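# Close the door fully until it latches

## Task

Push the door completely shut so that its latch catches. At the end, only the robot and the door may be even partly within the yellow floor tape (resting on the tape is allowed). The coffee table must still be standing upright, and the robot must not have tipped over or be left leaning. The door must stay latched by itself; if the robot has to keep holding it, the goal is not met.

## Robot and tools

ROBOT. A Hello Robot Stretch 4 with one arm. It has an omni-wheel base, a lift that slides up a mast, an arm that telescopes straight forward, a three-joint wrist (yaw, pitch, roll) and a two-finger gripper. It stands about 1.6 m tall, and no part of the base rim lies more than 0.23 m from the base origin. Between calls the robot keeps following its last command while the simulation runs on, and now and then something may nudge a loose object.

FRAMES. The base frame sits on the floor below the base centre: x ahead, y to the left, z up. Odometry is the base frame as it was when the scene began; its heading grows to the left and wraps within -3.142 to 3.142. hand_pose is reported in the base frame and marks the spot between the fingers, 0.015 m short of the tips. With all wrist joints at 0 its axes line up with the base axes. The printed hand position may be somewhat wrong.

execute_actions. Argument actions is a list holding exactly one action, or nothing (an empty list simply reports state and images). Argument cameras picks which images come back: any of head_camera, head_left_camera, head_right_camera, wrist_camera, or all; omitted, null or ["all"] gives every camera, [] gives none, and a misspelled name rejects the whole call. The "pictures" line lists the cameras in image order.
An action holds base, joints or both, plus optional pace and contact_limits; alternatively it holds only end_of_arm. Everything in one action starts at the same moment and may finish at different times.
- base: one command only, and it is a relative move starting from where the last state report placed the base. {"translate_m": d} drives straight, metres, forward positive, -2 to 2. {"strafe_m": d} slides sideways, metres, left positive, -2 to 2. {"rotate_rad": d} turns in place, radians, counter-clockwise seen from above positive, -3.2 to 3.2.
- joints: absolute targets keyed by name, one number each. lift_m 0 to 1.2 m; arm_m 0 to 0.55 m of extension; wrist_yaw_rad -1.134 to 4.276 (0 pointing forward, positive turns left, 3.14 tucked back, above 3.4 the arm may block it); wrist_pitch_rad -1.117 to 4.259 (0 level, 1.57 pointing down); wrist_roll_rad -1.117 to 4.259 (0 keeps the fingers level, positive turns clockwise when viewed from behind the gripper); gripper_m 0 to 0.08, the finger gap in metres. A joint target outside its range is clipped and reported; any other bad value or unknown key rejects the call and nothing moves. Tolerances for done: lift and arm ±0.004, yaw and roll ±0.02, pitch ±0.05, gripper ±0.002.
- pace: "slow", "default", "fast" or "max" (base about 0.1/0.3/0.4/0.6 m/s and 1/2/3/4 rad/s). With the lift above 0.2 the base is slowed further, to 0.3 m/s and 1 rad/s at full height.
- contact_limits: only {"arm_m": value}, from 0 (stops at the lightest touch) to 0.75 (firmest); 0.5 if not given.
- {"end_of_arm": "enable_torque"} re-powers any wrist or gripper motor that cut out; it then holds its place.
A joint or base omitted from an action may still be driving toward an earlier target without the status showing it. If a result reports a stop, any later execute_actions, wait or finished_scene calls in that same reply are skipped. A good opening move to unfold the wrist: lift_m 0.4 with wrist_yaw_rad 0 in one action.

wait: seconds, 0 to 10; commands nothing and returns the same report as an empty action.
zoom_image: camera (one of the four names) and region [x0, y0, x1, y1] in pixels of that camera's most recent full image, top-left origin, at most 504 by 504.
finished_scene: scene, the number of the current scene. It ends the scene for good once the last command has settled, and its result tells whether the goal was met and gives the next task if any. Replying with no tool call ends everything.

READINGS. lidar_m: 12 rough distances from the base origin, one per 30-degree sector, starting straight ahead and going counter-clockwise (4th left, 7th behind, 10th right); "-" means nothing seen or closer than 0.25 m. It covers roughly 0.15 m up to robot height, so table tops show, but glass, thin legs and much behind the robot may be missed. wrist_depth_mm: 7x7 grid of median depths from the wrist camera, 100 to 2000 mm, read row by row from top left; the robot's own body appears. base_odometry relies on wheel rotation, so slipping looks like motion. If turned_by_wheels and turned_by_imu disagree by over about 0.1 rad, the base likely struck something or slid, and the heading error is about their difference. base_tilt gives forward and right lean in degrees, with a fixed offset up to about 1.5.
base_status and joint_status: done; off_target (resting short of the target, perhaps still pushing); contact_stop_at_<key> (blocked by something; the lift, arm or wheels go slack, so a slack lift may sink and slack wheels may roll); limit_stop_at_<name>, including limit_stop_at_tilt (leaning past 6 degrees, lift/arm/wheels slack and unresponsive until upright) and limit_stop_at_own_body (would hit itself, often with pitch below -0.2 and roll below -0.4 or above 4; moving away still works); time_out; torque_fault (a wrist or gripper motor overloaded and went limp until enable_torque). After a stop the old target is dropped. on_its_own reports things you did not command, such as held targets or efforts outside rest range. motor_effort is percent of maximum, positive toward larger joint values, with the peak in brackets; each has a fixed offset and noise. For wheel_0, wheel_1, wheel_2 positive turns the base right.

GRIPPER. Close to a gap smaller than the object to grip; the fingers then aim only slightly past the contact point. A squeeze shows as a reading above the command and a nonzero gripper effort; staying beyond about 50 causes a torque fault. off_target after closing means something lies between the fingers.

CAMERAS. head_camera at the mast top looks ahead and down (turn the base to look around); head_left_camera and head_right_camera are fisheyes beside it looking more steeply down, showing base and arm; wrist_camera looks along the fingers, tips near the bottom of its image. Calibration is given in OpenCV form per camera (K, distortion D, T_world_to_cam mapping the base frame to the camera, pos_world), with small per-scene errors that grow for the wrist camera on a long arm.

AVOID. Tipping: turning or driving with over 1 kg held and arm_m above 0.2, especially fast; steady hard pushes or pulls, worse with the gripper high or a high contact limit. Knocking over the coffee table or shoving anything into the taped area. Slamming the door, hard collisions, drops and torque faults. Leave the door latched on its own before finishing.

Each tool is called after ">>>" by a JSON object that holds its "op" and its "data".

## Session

>>> {"op": "execute_actions", "data": {"actions": []}}

Scene clock: 0.00 s.
base_odometry: x=+0.000 y=+0.000 heading=+0.000 (m, m, rad; odometry frame)
turned_by_wheels: +0.000 (rad since the last result)
turned_by_imu: +0.000 (rad since the last result)
base_tilt: forward=-0.6 right=+0.9 (deg)
lidar_m: 0.67 0.71 0.89 1.00 1.01 1.31 1.42 1.10 0.73 0.67 0.68 0.76
base_status: not commanded
joint_positions: lift_m=+0.272 arm_m=+0.002 wrist_yaw_rad=+3.034 wrist_pitch_rad=+0.008 wrist_roll_rad=+0.006 gripper_m=+0.040
joint_status: not commanded
motor_effort: lift_m=+19 arm_m=-1 wrist_yaw_rad=-1 wrist_pitch_rad=-9 wrist_roll_rad=-1 gripper_m=+0 wheel_0=+0 wheel_1=+0 wheel_2=+0 (%)
hand_pose: x=-0.0295 y=+0.1097 z=+0.4480 quat_wxyz=(+0.054, -0.004, +0.003, +0.999) (m; base frame)
wrist_depth_mm: 137 229 - 1618 1661 1336 1060 / 121 140 - 1661 1708 1336 1025 / 114 140 1618 1618 1708 1366 1060 / 125 156 1576 1661 1708 1366 1042 / 140 - - 1618 1756 1366 1060 / 1983 - 1756 1576 1661 1397 1060 / 1308 1336 133 1229 116 1205 1042
pictures: head_camera, head_left_camera, head_right_camera, wrist_camera
camera_calibration (this result's frames):
wrist_camera: T_world_to_cam=[[0.137802, 0.988707, -0.0588944, -0.0840345], [-0.0224356, -0.0563305, -0.99816, 0.518316], [-0.990206, 0.13887, 0.0144197, 0.0963311], [0, 0, 0, 1]] pos_world=[0.118596, 0.098905, 0.511024]
Images, in order (width x height): head_camera 420x560, head_left_camera 420x672, head_right_camera 420x672, wrist_camera 616x392.

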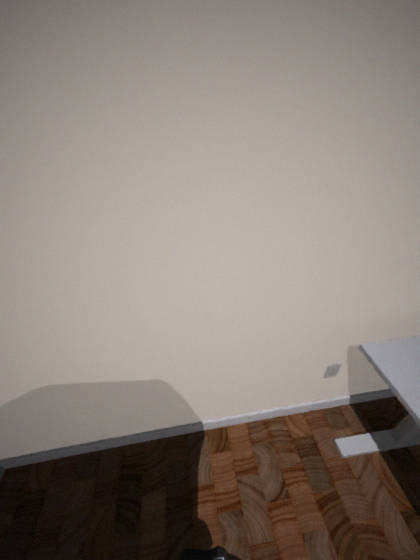

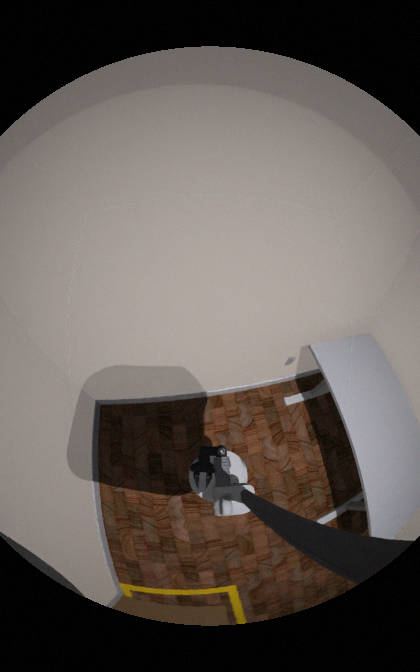

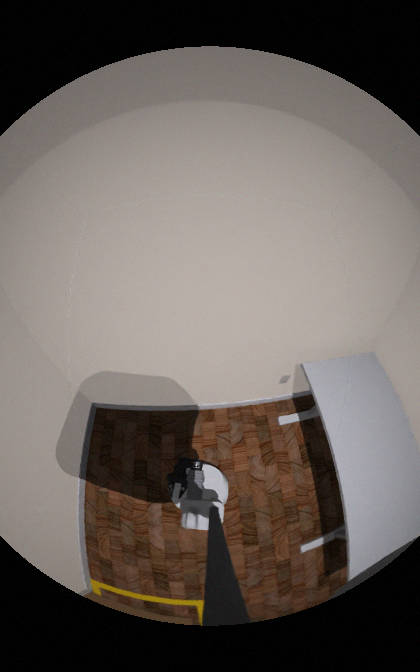

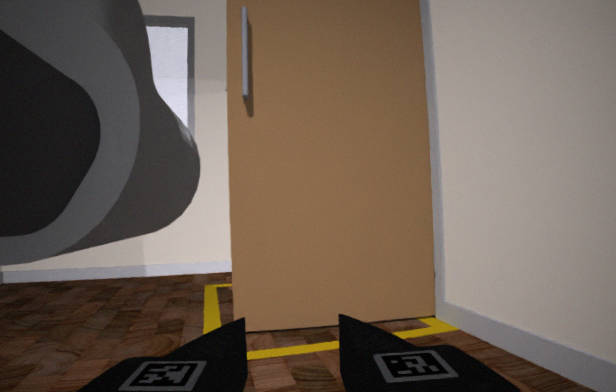

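>>> {"op": "execute_actions", "data": {"actions": [{"base":{"rotate_rad":-2.95},"joints":{"lift_m":0.15,"wrist_yaw_rad":3.15},"pace":"fast"}]}}

Scene clock: 3.07 s.
base_odometry: x=+0.000 y=+0.000 heading=-2.950 (m, m, rad; odometry frame)
turned_by_wheels: -2.950 (rad since the last result)
turned_by_imu: -2.943 (rad since the last result)
base_tilt: forward=-0.6 right=+0.9 (deg)
lidar_m: 1.35 0.88 0.66 0.67 0.72 0.72 0.68 0.76 1.04 0.98 1.07 1.41
base_status: done
joint_positions: lift_m=+0.150 arm_m=+0.002 wrist_yaw_rad=+3.150 wrist_pitch_rad=+0.008 wrist_roll_rad=+0.006 gripper_m=+0.040
joint_status: all done
motor_effort: lift_m=+15(19) arm_m=-1(1) wrist_yaw_rad=+2(9) wrist_pitch_rad=-8(8) wrist_roll_rad=+0(1) gripper_m=+0(1) wheel_0=+1(7) wheel_1=+0(14) wheel_2=+0(8) (%)
hand_pose: x=-0.0408 y=+0.0857 z=+0.3269 quat_wxyz=(-0.004, -0.004, +0.003, +1.000) (m; base frame)
wrist_depth_mm: - 137 854 831 831 809 798 / - 136 842 842 831 820 809 / - 124 176 842 809 831 798 / - 135 216 820 820 809 788 / 134 842 831 831 809 809 798 / 854 842 831 820 820 798 788 / 831 831 133 809 116 788 788
pictures: head_camera, head_left_camera, head_right_camera, wrist_camera
camera_calibration (this result's frames):
wrist_camera: T_world_to_cam=[[0.0229147, 0.998001, -0.0588916, -0.071347], [-0.0157788, -0.0585387, -0.99816, 0.396212], [-0.999613, 0.0238018, 0.0144058, 0.0997607], [0, 0, 0, 1]] pos_world=[0.107609, 0.0920237, 0.389844]
Images, in order (width x height): head_camera 420x560, head_left_camera 420x672, head_right_camera 420x672, wrist_camera 616x392.

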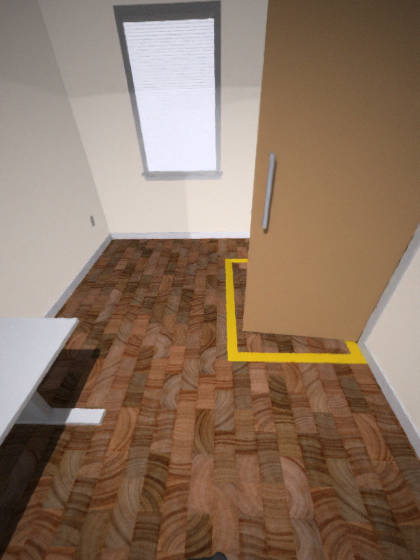

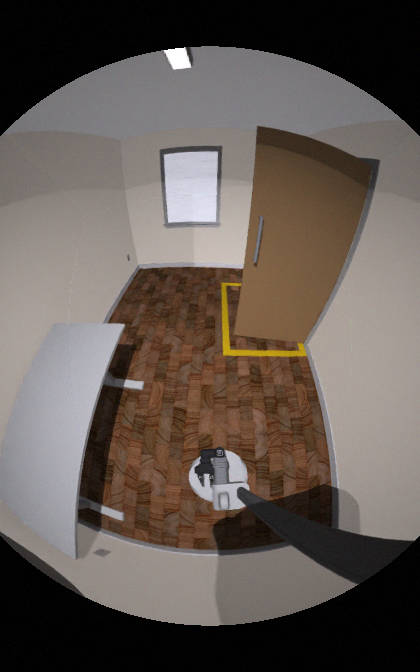

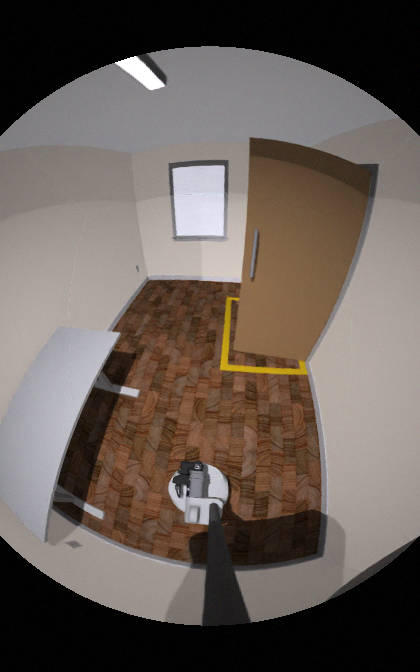

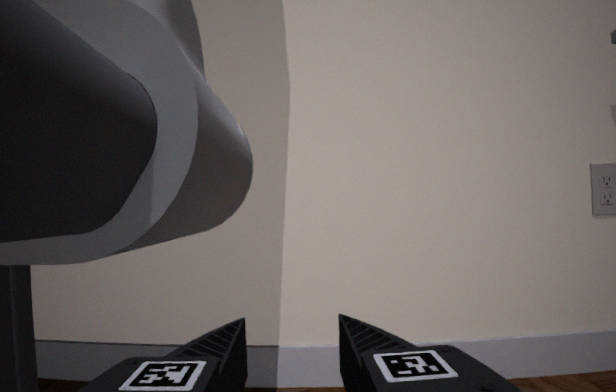

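>>> {"op": "execute_actions", "data": {"actions": [{"base":{"translate_m":1.85},"pace":"fast"}], "cameras": ["head_right_camera"]}}

>>> {"op": "execute_actions", "data": {"actions": [{"base":{"rotate_rad":-1.65},"pace":"fast"}]}}

Scene clock: 11.17 s.
base_odometry: x=-1.816 y=-0.353 heading=-2.950 (m, m, rad; odometry frame)
turned_by_wheels: +0.000 (rad since the last result)
turned_by_imu: -0.002 (rad since the last result)
base_tilt: forward=-0.6 right=+0.8 (deg)
lidar_m: 1.11 1.23 1.37 1.35 1.27 1.13 2.55 0.47 0.48 0.83 0.85 1.20
base_status: done
joint_positions: lift_m=+0.150 arm_m=+0.002 wrist_yaw_rad=+3.150 wrist_pitch_rad=+0.008 wrist_roll_rad=+0.006 gripper_m=+0.040
joint_status: not commanded
motor_effort: lift_m=+15(15) arm_m=-1(1) wrist_yaw_rad=+0(2) wrist_pitch_rad=-8(9) wrist_roll_rad=-1(0) gripper_m=-1(0) wheel_0=+0(6) wheel_1=+0(6) wheel_2=+1(11) (%)
hand_pose: x=-0.0408 y=+0.0857 z=+0.3269 quat_wxyz=(-0.004, -0.004, +0.003, +1.000) (m; base frame)
wrist_depth_mm: - 136 - - - - - / - 136 - - - - 1229 / - 124 175 - - 1863 1397 / - 135 216 - - - - / 134 1983 - - - - 1921 / 521 1499 1537 1464 1430 1366 1160 / 512 1008 133 946 116 931 891
pictures: head_right_camera
Images, in order (width x height): head_right_camera 420x672.

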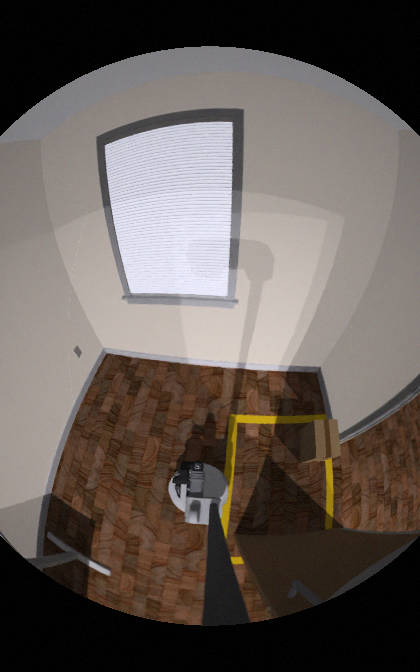

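Scene clock: 12.93 s.
base_odometry: x=-1.816 y=-0.353 heading=+1.683 (m, m, rad; odometry frame)
turned_by_wheels: -1.650 (rad since the last result)
turned_by_imu: -1.646 (rad since the last result)
base_tilt: forward=-0.6 right=+0.9 (deg)
lidar_m: 0.89 0.84 1.24 1.14 1.20 1.39 1.34 1.40 1.10 2.15 0.46 0.45
base_status: done
joint_positions: lift_m=+0.150 arm_m=+0.002 wrist_yaw_rad=+3.150 wrist_pitch_rad=+0.008 wrist_roll_rad=+0.006 gripper_m=+0.040
joint_status: not commanded
motor_effort: lift_m=+15(16) arm_m=-1(1) wrist_yaw_rad=+1(0) wrist_pitch_rad=-8(9) wrist_roll_rad=-1(0) gripper_m=+0(0) wheel_0=+1(6) wheel_1=+0(5) wheel_2=+0(10) (%)
hand_pose: x=-0.0407 y=+0.0857 z=+0.3268 quat_wxyz=(-0.004, -0.004, +0.003, +1.000) (m; base frame)
wrist_depth_mm: - 137 1537 1537 1576 1576 1537 / - 136 1464 1499 1499 1576 1576 / - 124 175 1537 1537 1537 1576 / - 135 216 1537 1537 1576 1537 / 134 1499 1499 1499 1464 1499 1499 / 1464 1464 1499 1537 1430 1366 1281 / 931 1042 132 946 116 931 891
pictures: head_camera, head_left_camera, head_right_camera, wrist_camera
camera_calibration (this result's frames):
wrist_camera: T_world_to_cam=[[0.0228422, 0.998003, -0.0588904, -0.0713362], [-0.0157746, -0.0585387, -0.998161, 0.396198], [-0.999615, 0.0237291, 0.014406, 0.0997841], [0, 0, 0, 1]] pos_world=[0.107625, 0.0920189, 0.389831]
Images, in order (width x height): head_camera 420x560, head_left_camera 420x672, head_right_camera 420x672, wrist_camera 616x392.

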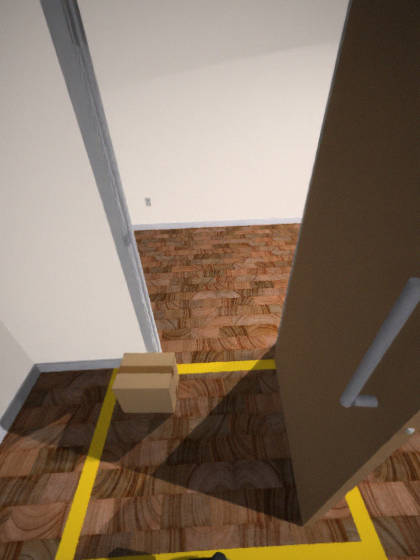

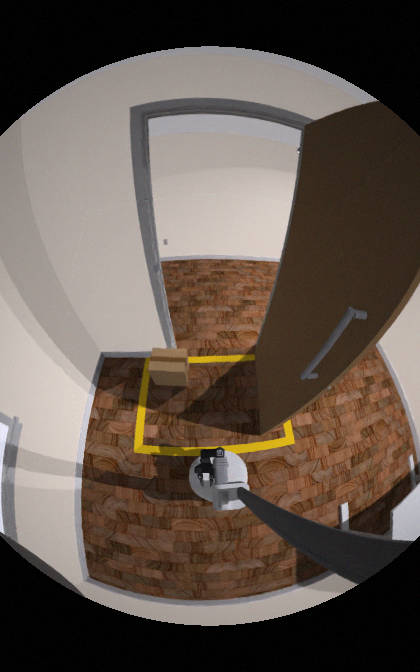

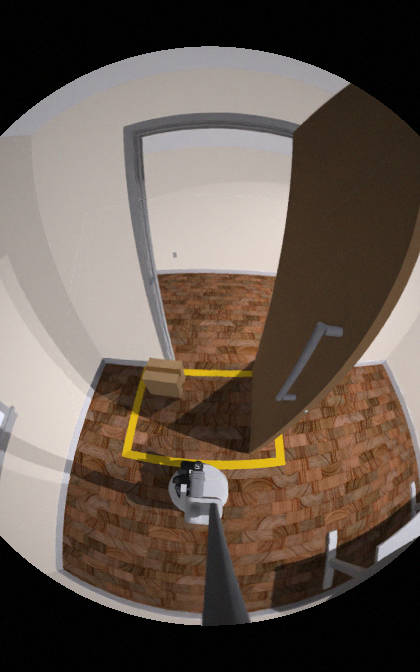

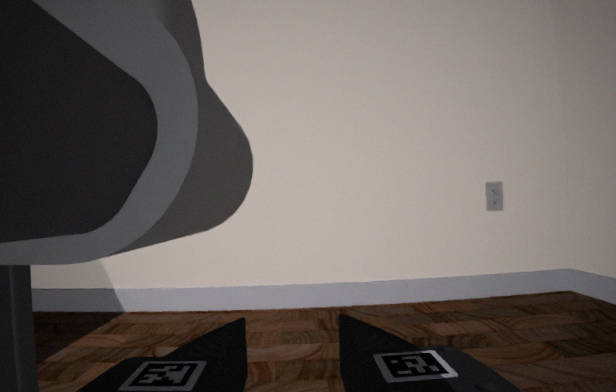

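>>> {"op": "execute_actions", "data": {"actions": [{"base":{"strafe_m":-0.07},"pace":"fast"}], "cameras": []}}

>>> {"op": "execute_actions", "data": {"actions": [{"base":{"translate_m":0.87},"pace":"fast"}], "cameras": ["head_left_camera","head_right_camera"]}}

Scene clock: 16.17 s.
base_odometry: x=-1.747 y=-0.345 heading=+1.684 (m, m, rad; odometry frame)
turned_by_wheels: +0.000 (rad since the last result)
turned_by_imu: -0.001 (rad since the last result)
base_tilt: forward=-0.6 right=+0.9 (deg)
lidar_m: 3.37 0.84 1.30 1.20 1.25 1.41 1.33 1.30 1.02 2.18 0.43 0.43
base_status: done
joint_positions: lift_m=+0.150 arm_m=+0.002 wrist_yaw_rad=+3.150 wrist_pitch_rad=+0.008 wrist_roll_rad=+0.006 gripper_m=+0.040
joint_status: not commanded
motor_effort: lift_m=+15(15) arm_m=-1(1) wrist_yaw_rad=+3(2) wrist_pitch_rad=-9(10) wrist_roll_rad=+0(1) gripper_m=+0(1) wheel_0=+1(11) wheel_1=+0(9) wheel_2=+1(2) (%)
hand_pose: x=-0.0407 y=+0.0857 z=+0.3268 quat_wxyz=(-0.004, -0.004, +0.003, +1.000) (m; base frame)
wrist_depth_mm: - 136 1537 1537 1576 1537 1576 / - 136 1499 1537 1499 1537 1537 / - 124 176 1537 1576 1537 1576 / - 135 216 1537 1537 1537 1537 / 134 1464 1499 1537 1537 1537 1537 / 1464 1499 1464 1464 1430 1366 1281 / 931 1025 132 931 116 946 891
pictures: none
No camera images: the call's "cameras" was empty. Leave "cameras" out to get every camera's image.

Scene clock: 19.70 s.
base_odometry: x=-1.845 y=+0.520 heading=+1.683 (m, m, rad; odometry frame)
turned_by_wheels: +0.000 (rad since the last result)
turned_by_imu: -0.001 (rad since the last result)
base_tilt: forward=-0.6 right=+0.9 (deg)
lidar_m: 2.50 1.86 0.29 0.28 1.30 1.74 2.21 0.45 0.35 0.32 0.38 2.60
base_status: done
joint_positions: lift_m=+0.150 arm_m=+0.002 wrist_yaw_rad=+3.150 wrist_pitch_rad=+0.008 wrist_roll_rad=+0.006 gripper_m=+0.040
joint_status: not commanded
motor_effort: lift_m=+15(15) arm_m=-1(1) wrist_yaw_rad=+0(1) wrist_pitch_rad=-9(7) wrist_roll_rad=-1(0) gripper_m=+0(0) wheel_0=+0(6) wheel_1=+0(2) wheel_2=-1(12) (%)
hand_pose: x=-0.0407 y=+0.0857 z=+0.3268 quat_wxyz=(-0.004, -0.004, +0.003, +1.000) (m; base frame)
wrist_depth_mm: - 136 - - - - 1756 / - 136 - - - - 1708 / - 124 176 - - - 1661 / - 135 216 - - - 1756 / 134 - - - - - 1708 / 585 1537 1499 1464 1430 1366 1308 / 585 1025 133 946 116 931 891
pictures: head_left_camera, head_right_camera
Images, in order (width x height): head_left_camera 420x672, head_right_camera 420x672.

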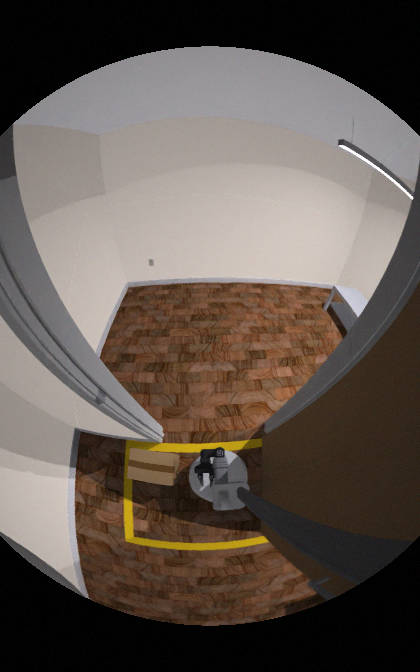

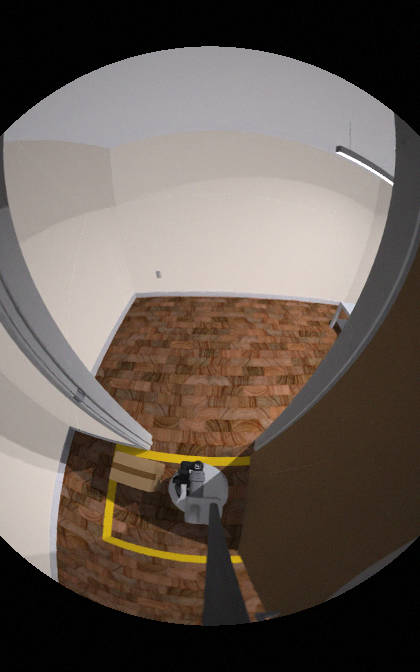

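>>> {"op": "execute_actions", "data": {"actions": [{"base":{"strafe_m":0.6}}], "cameras": ["head_left_camera","head_right_camera"]}}

Scene clock: 23.70 s.
base_odometry: x=-2.441 y=+0.452 heading=+1.683 (m, m, rad; odometry frame)
turned_by_wheels: +0.000 (rad since the last result)
turned_by_imu: -0.002 (rad since the last result)
base_tilt: forward=-0.6 right=+0.9 (deg)
lidar_m: 0.25 0.25 0.26 0.25 0.68 0.96 2.19 2.22 0.95 0.92 0.99 0.27
base_status: done
joint_positions: lift_m=+0.150 arm_m=+0.002 wrist_yaw_rad=+3.150 wrist_pitch_rad=+0.008 wrist_roll_rad=+0.006 gripper_m=+0.040
joint_status: not commanded
motor_effort: lift_m=+15(15) arm_m=-1(1) wrist_yaw_rad=+0(1) wrist_pitch_rad=-9(9) wrist_roll_rad=-1(1) gripper_m=+0(0) wheel_0=-3(13) wheel_1=+3(16) wheel_2=-2(3) (%)
hand_pose: x=-0.0407 y=+0.0856 z=+0.3268 quat_wxyz=(-0.004, -0.004, +0.003, +1.000) (m; base frame)
wrist_depth_mm: - 136 - - - 1160 854 / - 136 - - - 1182 854 / - 124 176 - - 1205 842 / - 134 216 - - 1229 854 / 134 - - - - 1255 854 / 1537 1537 1537 1499 1430 1160 866 / 931 1025 133 931 116 931 831
pictures: head_left_camera, head_right_camera
Images, in order (width x height): head_left_camera 420x672, head_right_camera 420x672.

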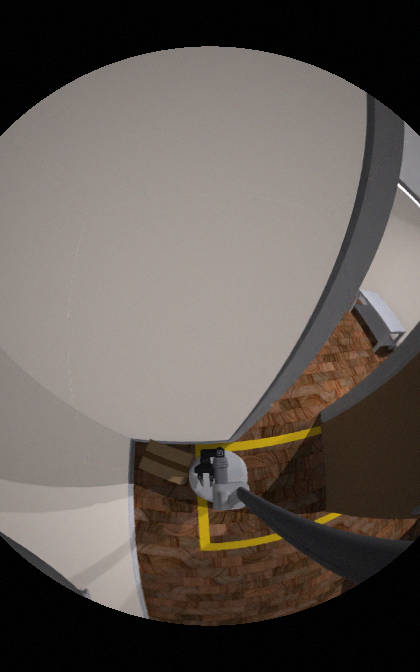

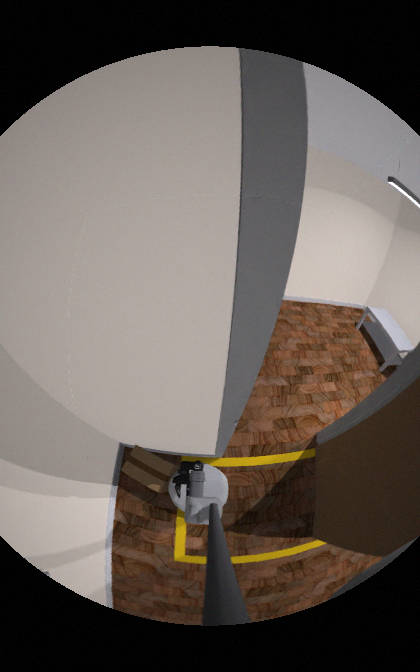

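>>> {"op": "execute_actions", "data": {"actions": [{"base":{"translate_m":-0.95},"pace":"fast"}], "cameras": ["head_camera"]}}

>>> {"op": "execute_actions", "data": {"actions": [{"base":{"strafe_m":-1.35},"pace":"fast"}], "cameras": ["head_camera","head_left_camera"]}}

Scene clock: 28.30 s.
base_odometry: x=-2.334 y=-0.492 heading=+1.683 (m, m, rad; odometry frame)
turned_by_wheels: +0.000 (rad since the last result)
turned_by_imu: -0.001 (rad since the last result)
base_tilt: forward=-0.6 right=+0.8 (deg)
lidar_m: 0.92 0.91 0.65 0.61 0.63 0.87 1.26 1.34 1.57 1.96 0.91 1.34
base_status: done
joint_positions: lift_m=+0.150 arm_m=+0.002 wrist_yaw_rad=+3.150 wrist_pitch_rad=+0.008 wrist_roll_rad=+0.006 gripper_m=+0.040
joint_status: not commanded
motor_effort: lift_m=+15(16) arm_m=-1(1) wrist_yaw_rad=+0(2) wrist_pitch_rad=-8(8) wrist_roll_rad=+0(0) gripper_m=+0(1) wheel_0=+1(5) wheel_1=+0(3) wheel_2=-1(10) (%)
hand_pose: x=-0.0407 y=+0.0856 z=+0.3268 quat_wxyz=(-0.004, -0.004, +0.003, +1.000) (m; base frame)
wrist_depth_mm: - 136 1430 1464 1464 1160 820 / - 135 1430 1464 1430 1182 831 / - 124 176 1464 1464 1205 820 / - 135 216 1430 1430 1205 831 / 134 1430 1430 1430 1430 1229 842 / 1366 1397 1397 1397 1430 1118 854 / 931 1025 133 946 116 931 809
pictures: head_camera
Images, in order (width x height): head_camera 420x560.

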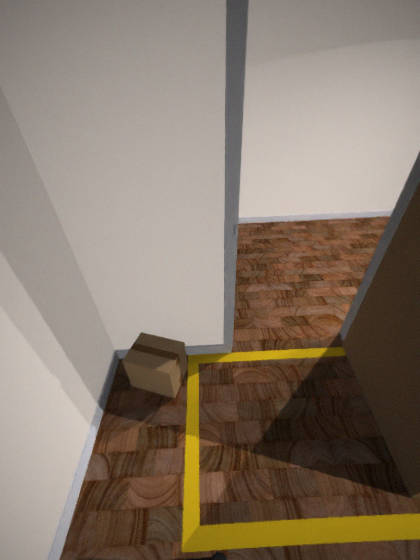

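Scene clock: 32.90 s.
base_odometry: x=-0.993 y=-0.340 heading=+1.683 (m, m, rad; odometry frame)
turned_by_wheels: +0.000 (rad since the last result)
turned_by_imu: +0.001 (rad since the last result)
base_tilt: forward=-0.6 right=+0.9 (deg)
lidar_m: 1.21 0.53 0.54 1.96 1.82 1.30 0.57 0.48 0.65 1.71 1.77 1.29
base_status: done
joint_positions: lift_m=+0.150 arm_m=+0.002 wrist_yaw_rad=+3.150 wrist_pitch_rad=+0.008 wrist_roll_rad=+0.006 gripper_m=+0.040
joint_status: not commanded
motor_effort: lift_m=+15(15) arm_m=-1(1) wrist_yaw_rad=+0(1) wrist_pitch_rad=-9(9) wrist_roll_rad=-1(0) gripper_m=+0(0) wheel_0=-1(11) wheel_1=+0(6) wheel_2=+0(1) (%)
hand_pose: x=-0.0407 y=+0.0856 z=+0.3268 quat_wxyz=(-0.004, -0.004, +0.003, +1.000) (m; base frame)
wrist_depth_mm: - 136 1430 1430 1464 1464 1499 / - 135 1464 1464 1430 1430 1464 / - 124 176 1430 1430 1430 1464 / - 135 216 1397 1464 1430 1464 / 134 917 1397 1397 1430 1397 1430 / 1366 1229 1397 1397 1397 1366 1308 / 931 931 133 931 116 917 891
pictures: head_camera, head_left_camera
Images, in order (width x height): head_camera 420x560, head_left_camera 420x672.

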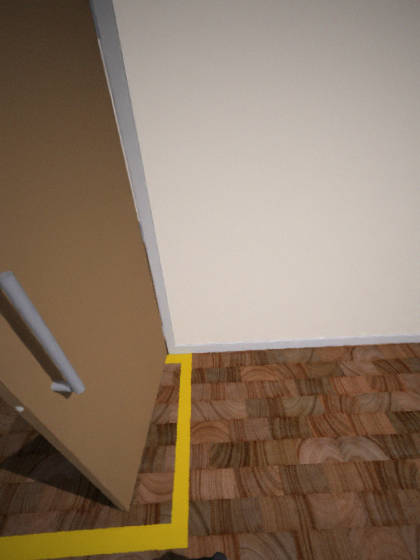

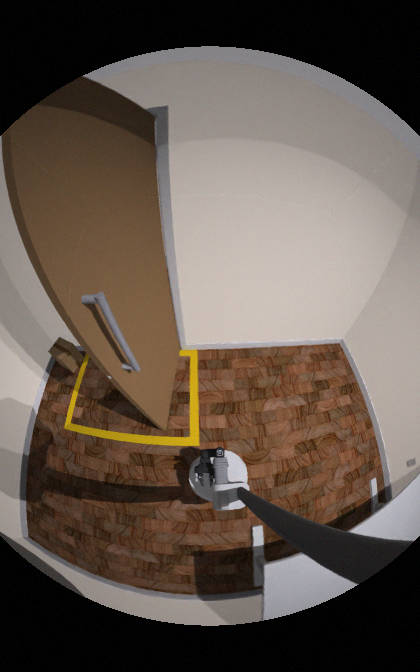

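>>> {"op": "execute_actions", "data": {"actions": [{"base":{"translate_m":0.3},"pace":"fast"}], "cameras": []}}

>>> {"op": "execute_actions", "data": {"actions": [{"base":{"rotate_rad":2.46},"pace":"fast"}], "cameras": []}}

>>> {"op": "execute_actions", "data": {"actions": [{"base":{"strafe_m":-0.22}}], "cameras": ["head_right_camera"]}}

>>> {"op": "execute_actions", "data": {"actions": [{"base":{"strafe_m":-0.86},"pace":"slow"}], "cameras": ["head_right_camera","head_left_camera"]}}

Scene clock: 37.00 s.
base_odometry: x=-1.026 y=-0.042 heading=+1.683 (m, m, rad; odometry frame)
turned_by_wheels: +0.000 (rad since the last result)
turned_by_imu: -0.001 (rad since the last result)
base_tilt: forward=-0.6 right=+1.0 (deg)
lidar_m: 0.90 0.51 0.33 0.39 2.02 1.64 0.77 0.78 1.13 1.70 1.34 0.99
base_status: done
joint_positions: lift_m=+0.150 arm_m=+0.002 wrist_yaw_rad=+3.150 wrist_pitch_rad=+0.008 wrist_roll_rad=+0.006 gripper_m=+0.040
joint_status: not commanded
motor_effort: lift_m=+16(16) arm_m=-1(1) wrist_yaw_rad=-1(0) wrist_pitch_rad=-9(9) wrist_roll_rad=-1(1) gripper_m=+0(0) wheel_0=+1(5) wheel_1=+1(9) wheel_2=-1(11) (%)
hand_pose: x=-0.0407 y=+0.0856 z=+0.3268 quat_wxyz=(-0.004, -0.004, +0.003, +1.000) (m; base frame)
wrist_depth_mm: - 136 1756 1808 1756 1808 1808 / - 136 1756 1756 1756 1756 1756 / - 124 176 1756 1756 1708 1756 / - 135 215 1708 1708 1808 1808 / 134 1708 1756 1756 1708 1756 1808 / 1537 1537 1336 1499 1430 1366 1281 / 931 976 133 946 116 946 891
pictures: none
No camera images: the call's "cameras" was empty. Leave "cameras" out to get every camera's image.

Scene clock: 39.10 s.
base_odometry: x=-1.026 y=-0.042 heading=-2.140 (m, m, rad; odometry frame)
turned_by_wheels: +2.460 (rad since the last result)
turned_by_imu: +2.453 (rad since the last result)
base_tilt: forward=-0.6 right=+0.9 (deg)
lidar_m: 1.74 1.42 0.76 0.96 1.71 1.64 1.03 0.91 0.60 0.35 0.32 1.97
base_status: done
joint_positions: lift_m=+0.150 arm_m=+0.002 wrist_yaw_rad=+3.150 wrist_pitch_rad=+0.008 wrist_roll_rad=+0.006 gripper_m=+0.040
joint_status: not commanded
motor_effort: lift_m=+17(16) arm_m=-1(1) wrist_yaw_rad=+1(0) wrist_pitch_rad=-9(9) wrist_roll_rad=+0(1) gripper_m=+0(0) wheel_0=-1(7) wheel_1=+0(7) wheel_2=-1(9) (%)
hand_pose: x=-0.0407 y=+0.0857 z=+0.3267 quat_wxyz=(-0.004, -0.004, +0.003, +1.000) (m; base frame)
wrist_depth_mm: - 136 1255 1499 1921 1808 1537 / - 136 1229 1499 1921 1808 1499 / - 124 176 1499 1921 1756 1499 / - 134 216 1464 1863 1808 1499 / 134 976 1205 1464 1863 1808 1537 / 891 1025 1182 1366 1430 1366 1281 / 878 946 133 946 116 917 891
pictures: none
No camera images: the call's "cameras" was empty. Leave "cameras" out to get every camera's image.

Scene clock: 41.13 s.
base_odometry: x=-1.211 y=+0.076 heading=-2.140 (m, m, rad; odometry frame)
turned_by_wheels: +0.000 (rad since the last result)
turned_by_imu: +0.000 (rad since the last result)
base_tilt: forward=-0.6 right=+0.9 (deg)
lidar_m: 1.89 1.68 0.93 1.13 1.88 1.38 0.86 0.79 0.36 0.25 0.25 0.25
base_status: done
joint_positions: lift_m=+0.150 arm_m=+0.002 wrist_yaw_rad=+3.150 wrist_pitch_rad=+0.008 wrist_roll_rad=+0.006 gripper_m=+0.040
joint_status: not commanded
motor_effort: lift_m=+17(17) arm_m=-1(1) wrist_yaw_rad=-1(1) wrist_pitch_rad=-8(8) wrist_roll_rad=-2(0) gripper_m=+0(1) wheel_0=+1(7) wheel_1=+1(11) wheel_2=+0(2) (%)
hand_pose: x=-0.0407 y=+0.0857 z=+0.3267 quat_wxyz=(-0.004, -0.004, +0.003, +1.000) (m; base frame)
wrist_depth_mm: - 136 1060 1281 1661 1983 1661 / - 136 1078 1308 1618 1921 1618 / - 124 176 1281 1576 1921 1661 / - 135 216 1255 1576 1921 1661 / 134 831 1042 1255 1576 1863 1708 / 788 878 1025 1205 1430 1366 1281 / 768 831 133 931 116 917 904
pictures: head_right_camera
Images, in order (width x height): head_right_camera 420x672.

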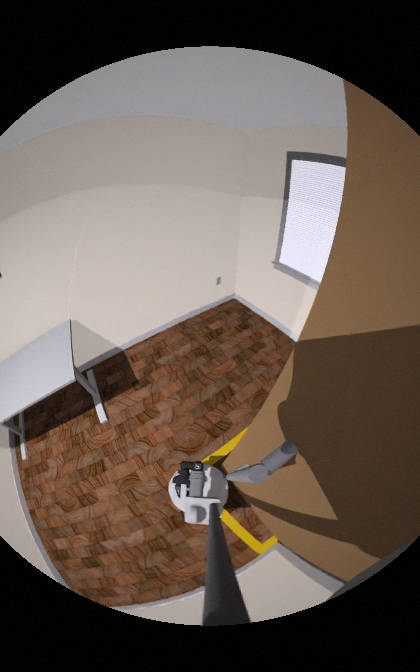

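action 0: "base": strafe_m = -0.86 would last too long for one action: at the pace "slow" strafe_m can be at most 0.78 in either direction: name a faster pace, or command the rest in another action

>>> {"op": "execute_actions", "data": {"actions": [{"base":{"strafe_m":-0.78},"pace":"slow"}], "cameras": ["head_right_camera"]}}

>>> {"op": "execute_actions", "data": {"actions": [{"base":{"strafe_m":-0.13},"pace":"slow"}], "cameras": ["head_right_camera"]}}

Scene clock: 50.97 s.
base_odometry: x=-1.868 y=+0.497 heading=-2.140 (m, m, rad; odometry frame)
turned_by_wheels: +0.000 (rad since the last result)
turned_by_imu: -0.001 (rad since the last result)
base_tilt: forward=-0.6 right=+0.9 (deg)
lidar_m: 1.49 2.19 1.67 1.75 2.50 0.51 0.25 0.25 - 0.25 0.28 1.25
base_status: done
joint_positions: lift_m=+0.150 arm_m=+0.002 wrist_yaw_rad=+3.150 wrist_pitch_rad=+0.008 wrist_roll_rad=+0.006 gripper_m=+0.040
joint_status: not commanded
motor_effort: lift_m=+17(16) arm_m=-2(1) wrist_yaw_rad=+0(0) wrist_pitch_rad=-8(8) wrist_roll_rad=+0(1) gripper_m=-1(0) wheel_0=+1(5) wheel_1=+0(1) wheel_2=-1(2) (%)
hand_pose: x=-0.0407 y=+0.0857 z=+0.3267 quat_wxyz=(-0.004, -0.004, +0.003, +1.000) (m; base frame)
wrist_depth_mm: - 136 452 597 768 1078 1499 / - 136 445 585 759 1042 1576 / - 124 176 574 741 1025 1499 / - 135 216 569 741 1008 1464 / 134 324 436 569 741 991 1464 / 297 349 418 559 723 976 1255 / 294 329 133 535 116 891 878
pictures: head_right_camera
Images, in order (width x height): head_right_camera 420x672.

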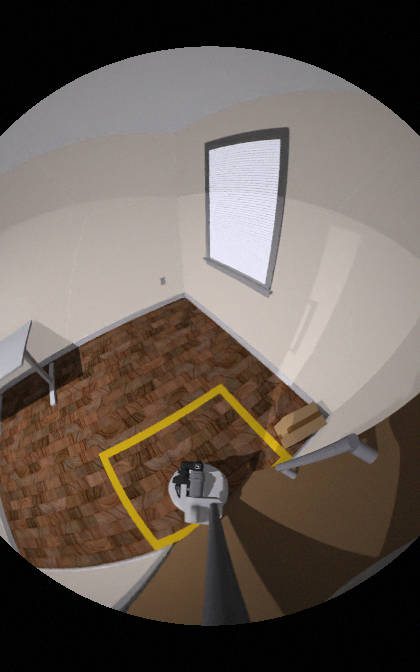

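Scene clock: 53.40 s.
base_odometry: x=-1.978 y=+0.567 heading=-2.140 (m, m, rad; odometry frame)
turned_by_wheels: +0.000 (rad since the last result)
turned_by_imu: +0.000 (rad since the last result)
base_tilt: forward=-0.6 right=+0.9 (deg)
lidar_m: 1.35 2.27 1.80 1.82 2.32 0.35 0.25 - 0.25 0.25 0.54 0.69
base_status: done
joint_positions: lift_m=+0.150 arm_m=+0.002 wrist_yaw_rad=+3.150 wrist_pitch_rad=+0.008 wrist_roll_rad=+0.006 gripper_m=+0.040
joint_status: not commanded
motor_effort: lift_m=+17(16) arm_m=-1(1) wrist_yaw_rad=+1(2) wrist_pitch_rad=-9(9) wrist_roll_rad=+0(1) gripper_m=+0(1) wheel_0=+0(6) wheel_1=+0(7) wheel_2=+0(1) (%)
hand_pose: x=-0.0407 y=+0.0857 z=+0.3267 quat_wxyz=(-0.004, -0.004, +0.003, +1.000) (m; base frame)
wrist_depth_mm: - 136 399 488 627 854 1229 / - 136 399 484 615 842 1255 / - 124 176 480 609 809 1229 / - 135 216 473 603 809 1205 / 134 310 392 473 597 798 1182 / 287 329 377 466 591 798 1078 / 286 312 133 449 116 798 891
pictures: head_right_camera
Images, in order (width x height): head_right_camera 420x672.

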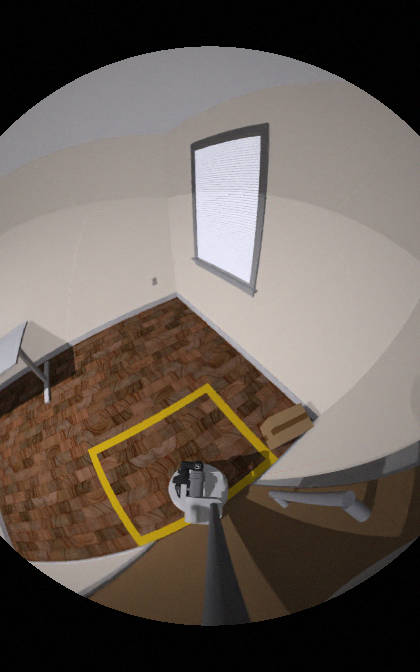

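>>> {"op": "execute_actions", "data": {"actions": [{"base":{"strafe_m":-0.03},"pace":"slow"}], "cameras": ["head_right_camera"]}}

Scene clock: 55.83 s.
base_odometry: x=-2.001 y=+0.578 heading=-2.153 (m, m, rad; odometry frame)
turned_by_wheels: -0.013 (rad since the last result)
turned_by_imu: -0.016 (rad since the last result)
base_tilt: forward=-0.6 right=+0.9 (deg)
lidar_m: 1.36 2.28 1.83 1.79 2.61 0.36 0.25 - 0.25 0.25 0.50 0.66
base_status: strafe_m contact_stop (by the wheels' count: -0.026 of -0.030)
joint_positions: lift_m=+0.150 arm_m=+0.002 wrist_yaw_rad=+3.150 wrist_pitch_rad=+0.008 wrist_roll_rad=+0.006 gripper_m=+0.040
joint_status: not commanded
on_its_own: the wheels are slack since a contact_stop
motor_effort: lift_m=+16(16) arm_m=-1(1) wrist_yaw_rad=-1(1) wrist_pitch_rad=-9(9) wrist_roll_rad=-1(1) gripper_m=+0(0) wheel_0=+0(5) wheel_1=+0(28) wheel_2=+0(17) (%)
hand_pose: x=-0.0407 y=+0.0856 z=+0.3267 quat_wxyz=(-0.004, -0.004, +0.003, +1.000) (m; base frame)
wrist_depth_mm: - 136 402 484 627 866 1281 / - 136 399 480 603 842 1281 / - 124 176 480 609 820 1255 / - 134 216 477 603 809 1229 / 134 310 392 473 591 798 1205 / 290 330 382 466 585 798 1098 / 287 314 133 452 116 798 904
pictures: head_right_camera
Images, in order (width x height): head_right_camera 420x672.

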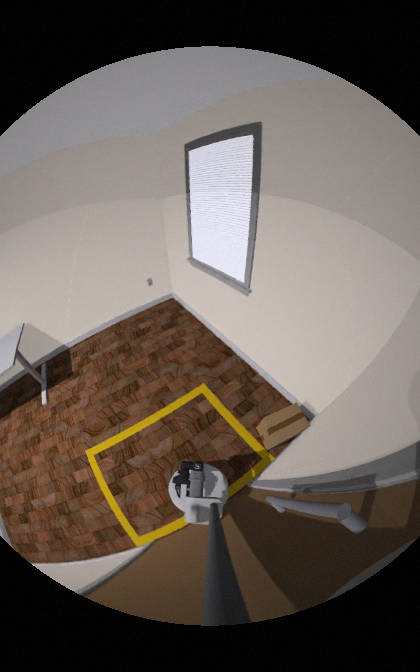

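>>> {"op": "execute_actions", "data": {"actions": [{"base":{"translate_m":0.45},"pace":"fast"}], "cameras": ["wrist_camera","head_right_camera"]}}

Scene clock: 59.10 s.
base_odometry: x=-2.249 y=+0.202 heading=-2.153 (m, m, rad; odometry frame)
turned_by_wheels: +0.000 (rad since the last result)
turned_by_imu: -0.001 (rad since the last result)
base_tilt: forward=-0.6 right=+0.9 (deg)
lidar_m: 0.99 1.95 1.95 1.71 2.89 0.99 0.60 0.46 0.52 0.45 0.74 0.83
base_status: done
joint_positions: lift_m=+0.150 arm_m=+0.002 wrist_yaw_rad=+3.150 wrist_pitch_rad=+0.008 wrist_roll_rad=+0.006 gripper_m=+0.040
joint_status: not commanded
motor_effort: lift_m=+17(17) arm_m=-1(1) wrist_yaw_rad=+1(1) wrist_pitch_rad=-8(9) wrist_roll_rad=+0(1) gripper_m=+0(0) wheel_0=-1(5) wheel_1=+0(8) wheel_2=+0(13) (%)
hand_pose: x=-0.0407 y=+0.0856 z=+0.3267 quat_wxyz=(-0.004, -0.004, +0.003, +1.000) (m; base frame)
wrist_depth_mm: - 137 798 960 1205 1708 - / - 136 798 946 1182 1661 - / - 124 176 946 1182 1661 - / - 135 216 946 1182 1618 - / 134 621 778 931 1182 1618 - / 574 654 759 931 1138 1336 1281 / 569 621 132 878 116 946 891
pictures: head_right_camera, wrist_camera
camera_calibration (this result's frames):
wrist_camera: T_world_to_cam=[[0.022667, 0.998007, -0.0588925, -0.0713123], [-0.0157728, -0.0585433, -0.99816, 0.396096], [-0.999619, 0.0235542, 0.0144144, 0.099828], [0, 0, 0, 1]] pos_world=[0.107654, 0.0920076, 0.389729]
Images, in order (width x height): head_right_camera 420x672, wrist_camera 616x392.

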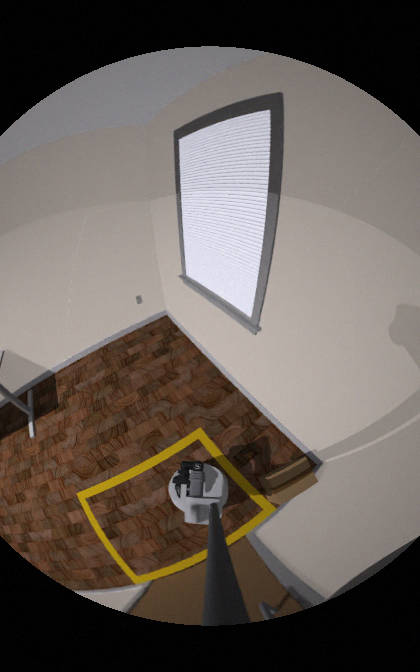

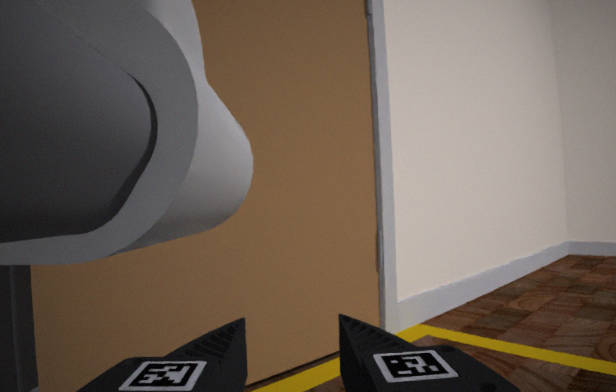

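>>> {"op": "execute_actions", "data": {"actions": [{"base":{"rotate_rad":-2.6},"pace":"fast"}], "cameras": ["head_camera","head_left_camera"]}}

>>> {"op": "zoom_image", "data": {"camera": "head_camera", "region": [60, 300, 420, 560]}}

Scene clock: 62.07 s.
base_odometry: x=-2.249 y=+0.202 heading=+1.530 (m, m, rad; odometry frame)
turned_by_wheels: -2.600 (rad since the last result)
turned_by_imu: -2.594 (rad since the last result)
base_tilt: forward=-0.7 right=+0.9 (deg)
lidar_m: 0.47 0.54 0.44 0.82 0.82 1.01 1.95 1.98 1.78 2.85 0.94 0.59
base_status: done
joint_positions: lift_m=+0.150 arm_m=+0.002 wrist_yaw_rad=+3.150 wrist_pitch_rad=+0.008 wrist_roll_rad=+0.006 gripper_m=+0.040
joint_status: not commanded
motor_effort: lift_m=+16(17) arm_m=-2(1) wrist_yaw_rad=+0(0) wrist_pitch_rad=-8(8) wrist_roll_rad=-1(1) gripper_m=-1(1) wheel_0=+0(4) wheel_1=+0(9) wheel_2=-1(8) (%)
hand_pose: x=-0.0406 y=+0.0857 z=+0.3267 quat_wxyz=(-0.004, -0.004, +0.003, +1.000) (m; base frame)
wrist_depth_mm: - 137 - - 1808 1182 891 / - 136 - - 1921 1205 917 / - 124 176 - 1921 1229 917 / - 135 215 - 1921 1229 904 / 134 1921 - - 1983 1255 917 / 1499 1537 1499 1499 1430 1160 931 / 931 1008 133 931 116 946 854
pictures: head_camera, head_left_camera
Images, in order (width x height): head_camera 420x560, head_left_camera 420x672.

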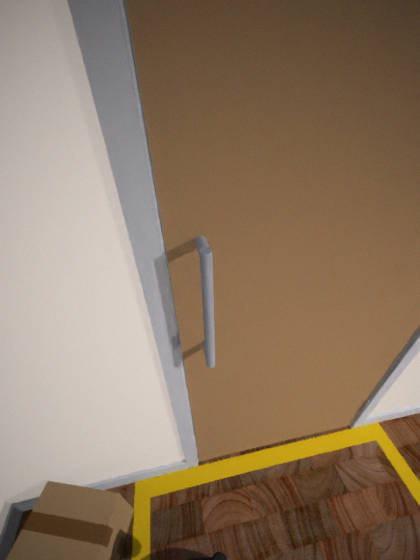

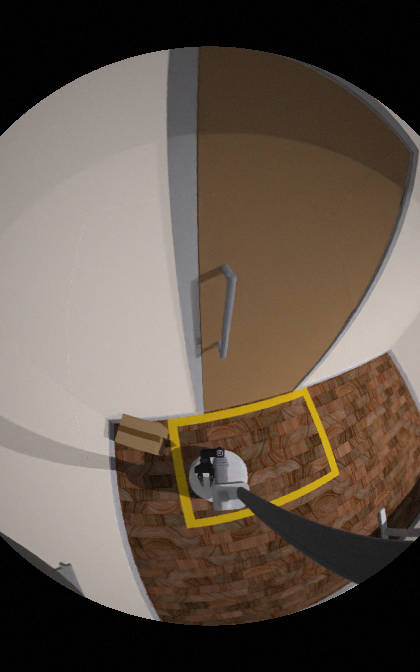

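Region (60, 300, 420, 560) of head_camera's 420x560 image, scaled by 1.400, with more detail than that image has.

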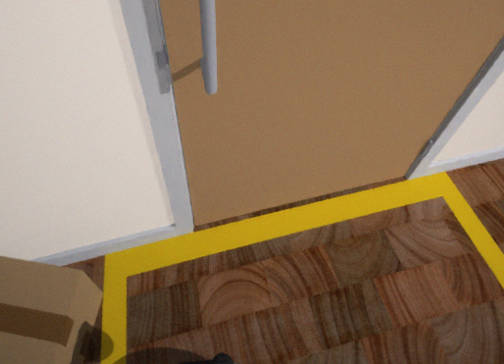

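>>> {"op": "finished_scene", "data": {"scene": 2}}

The scene is finished: the task was done.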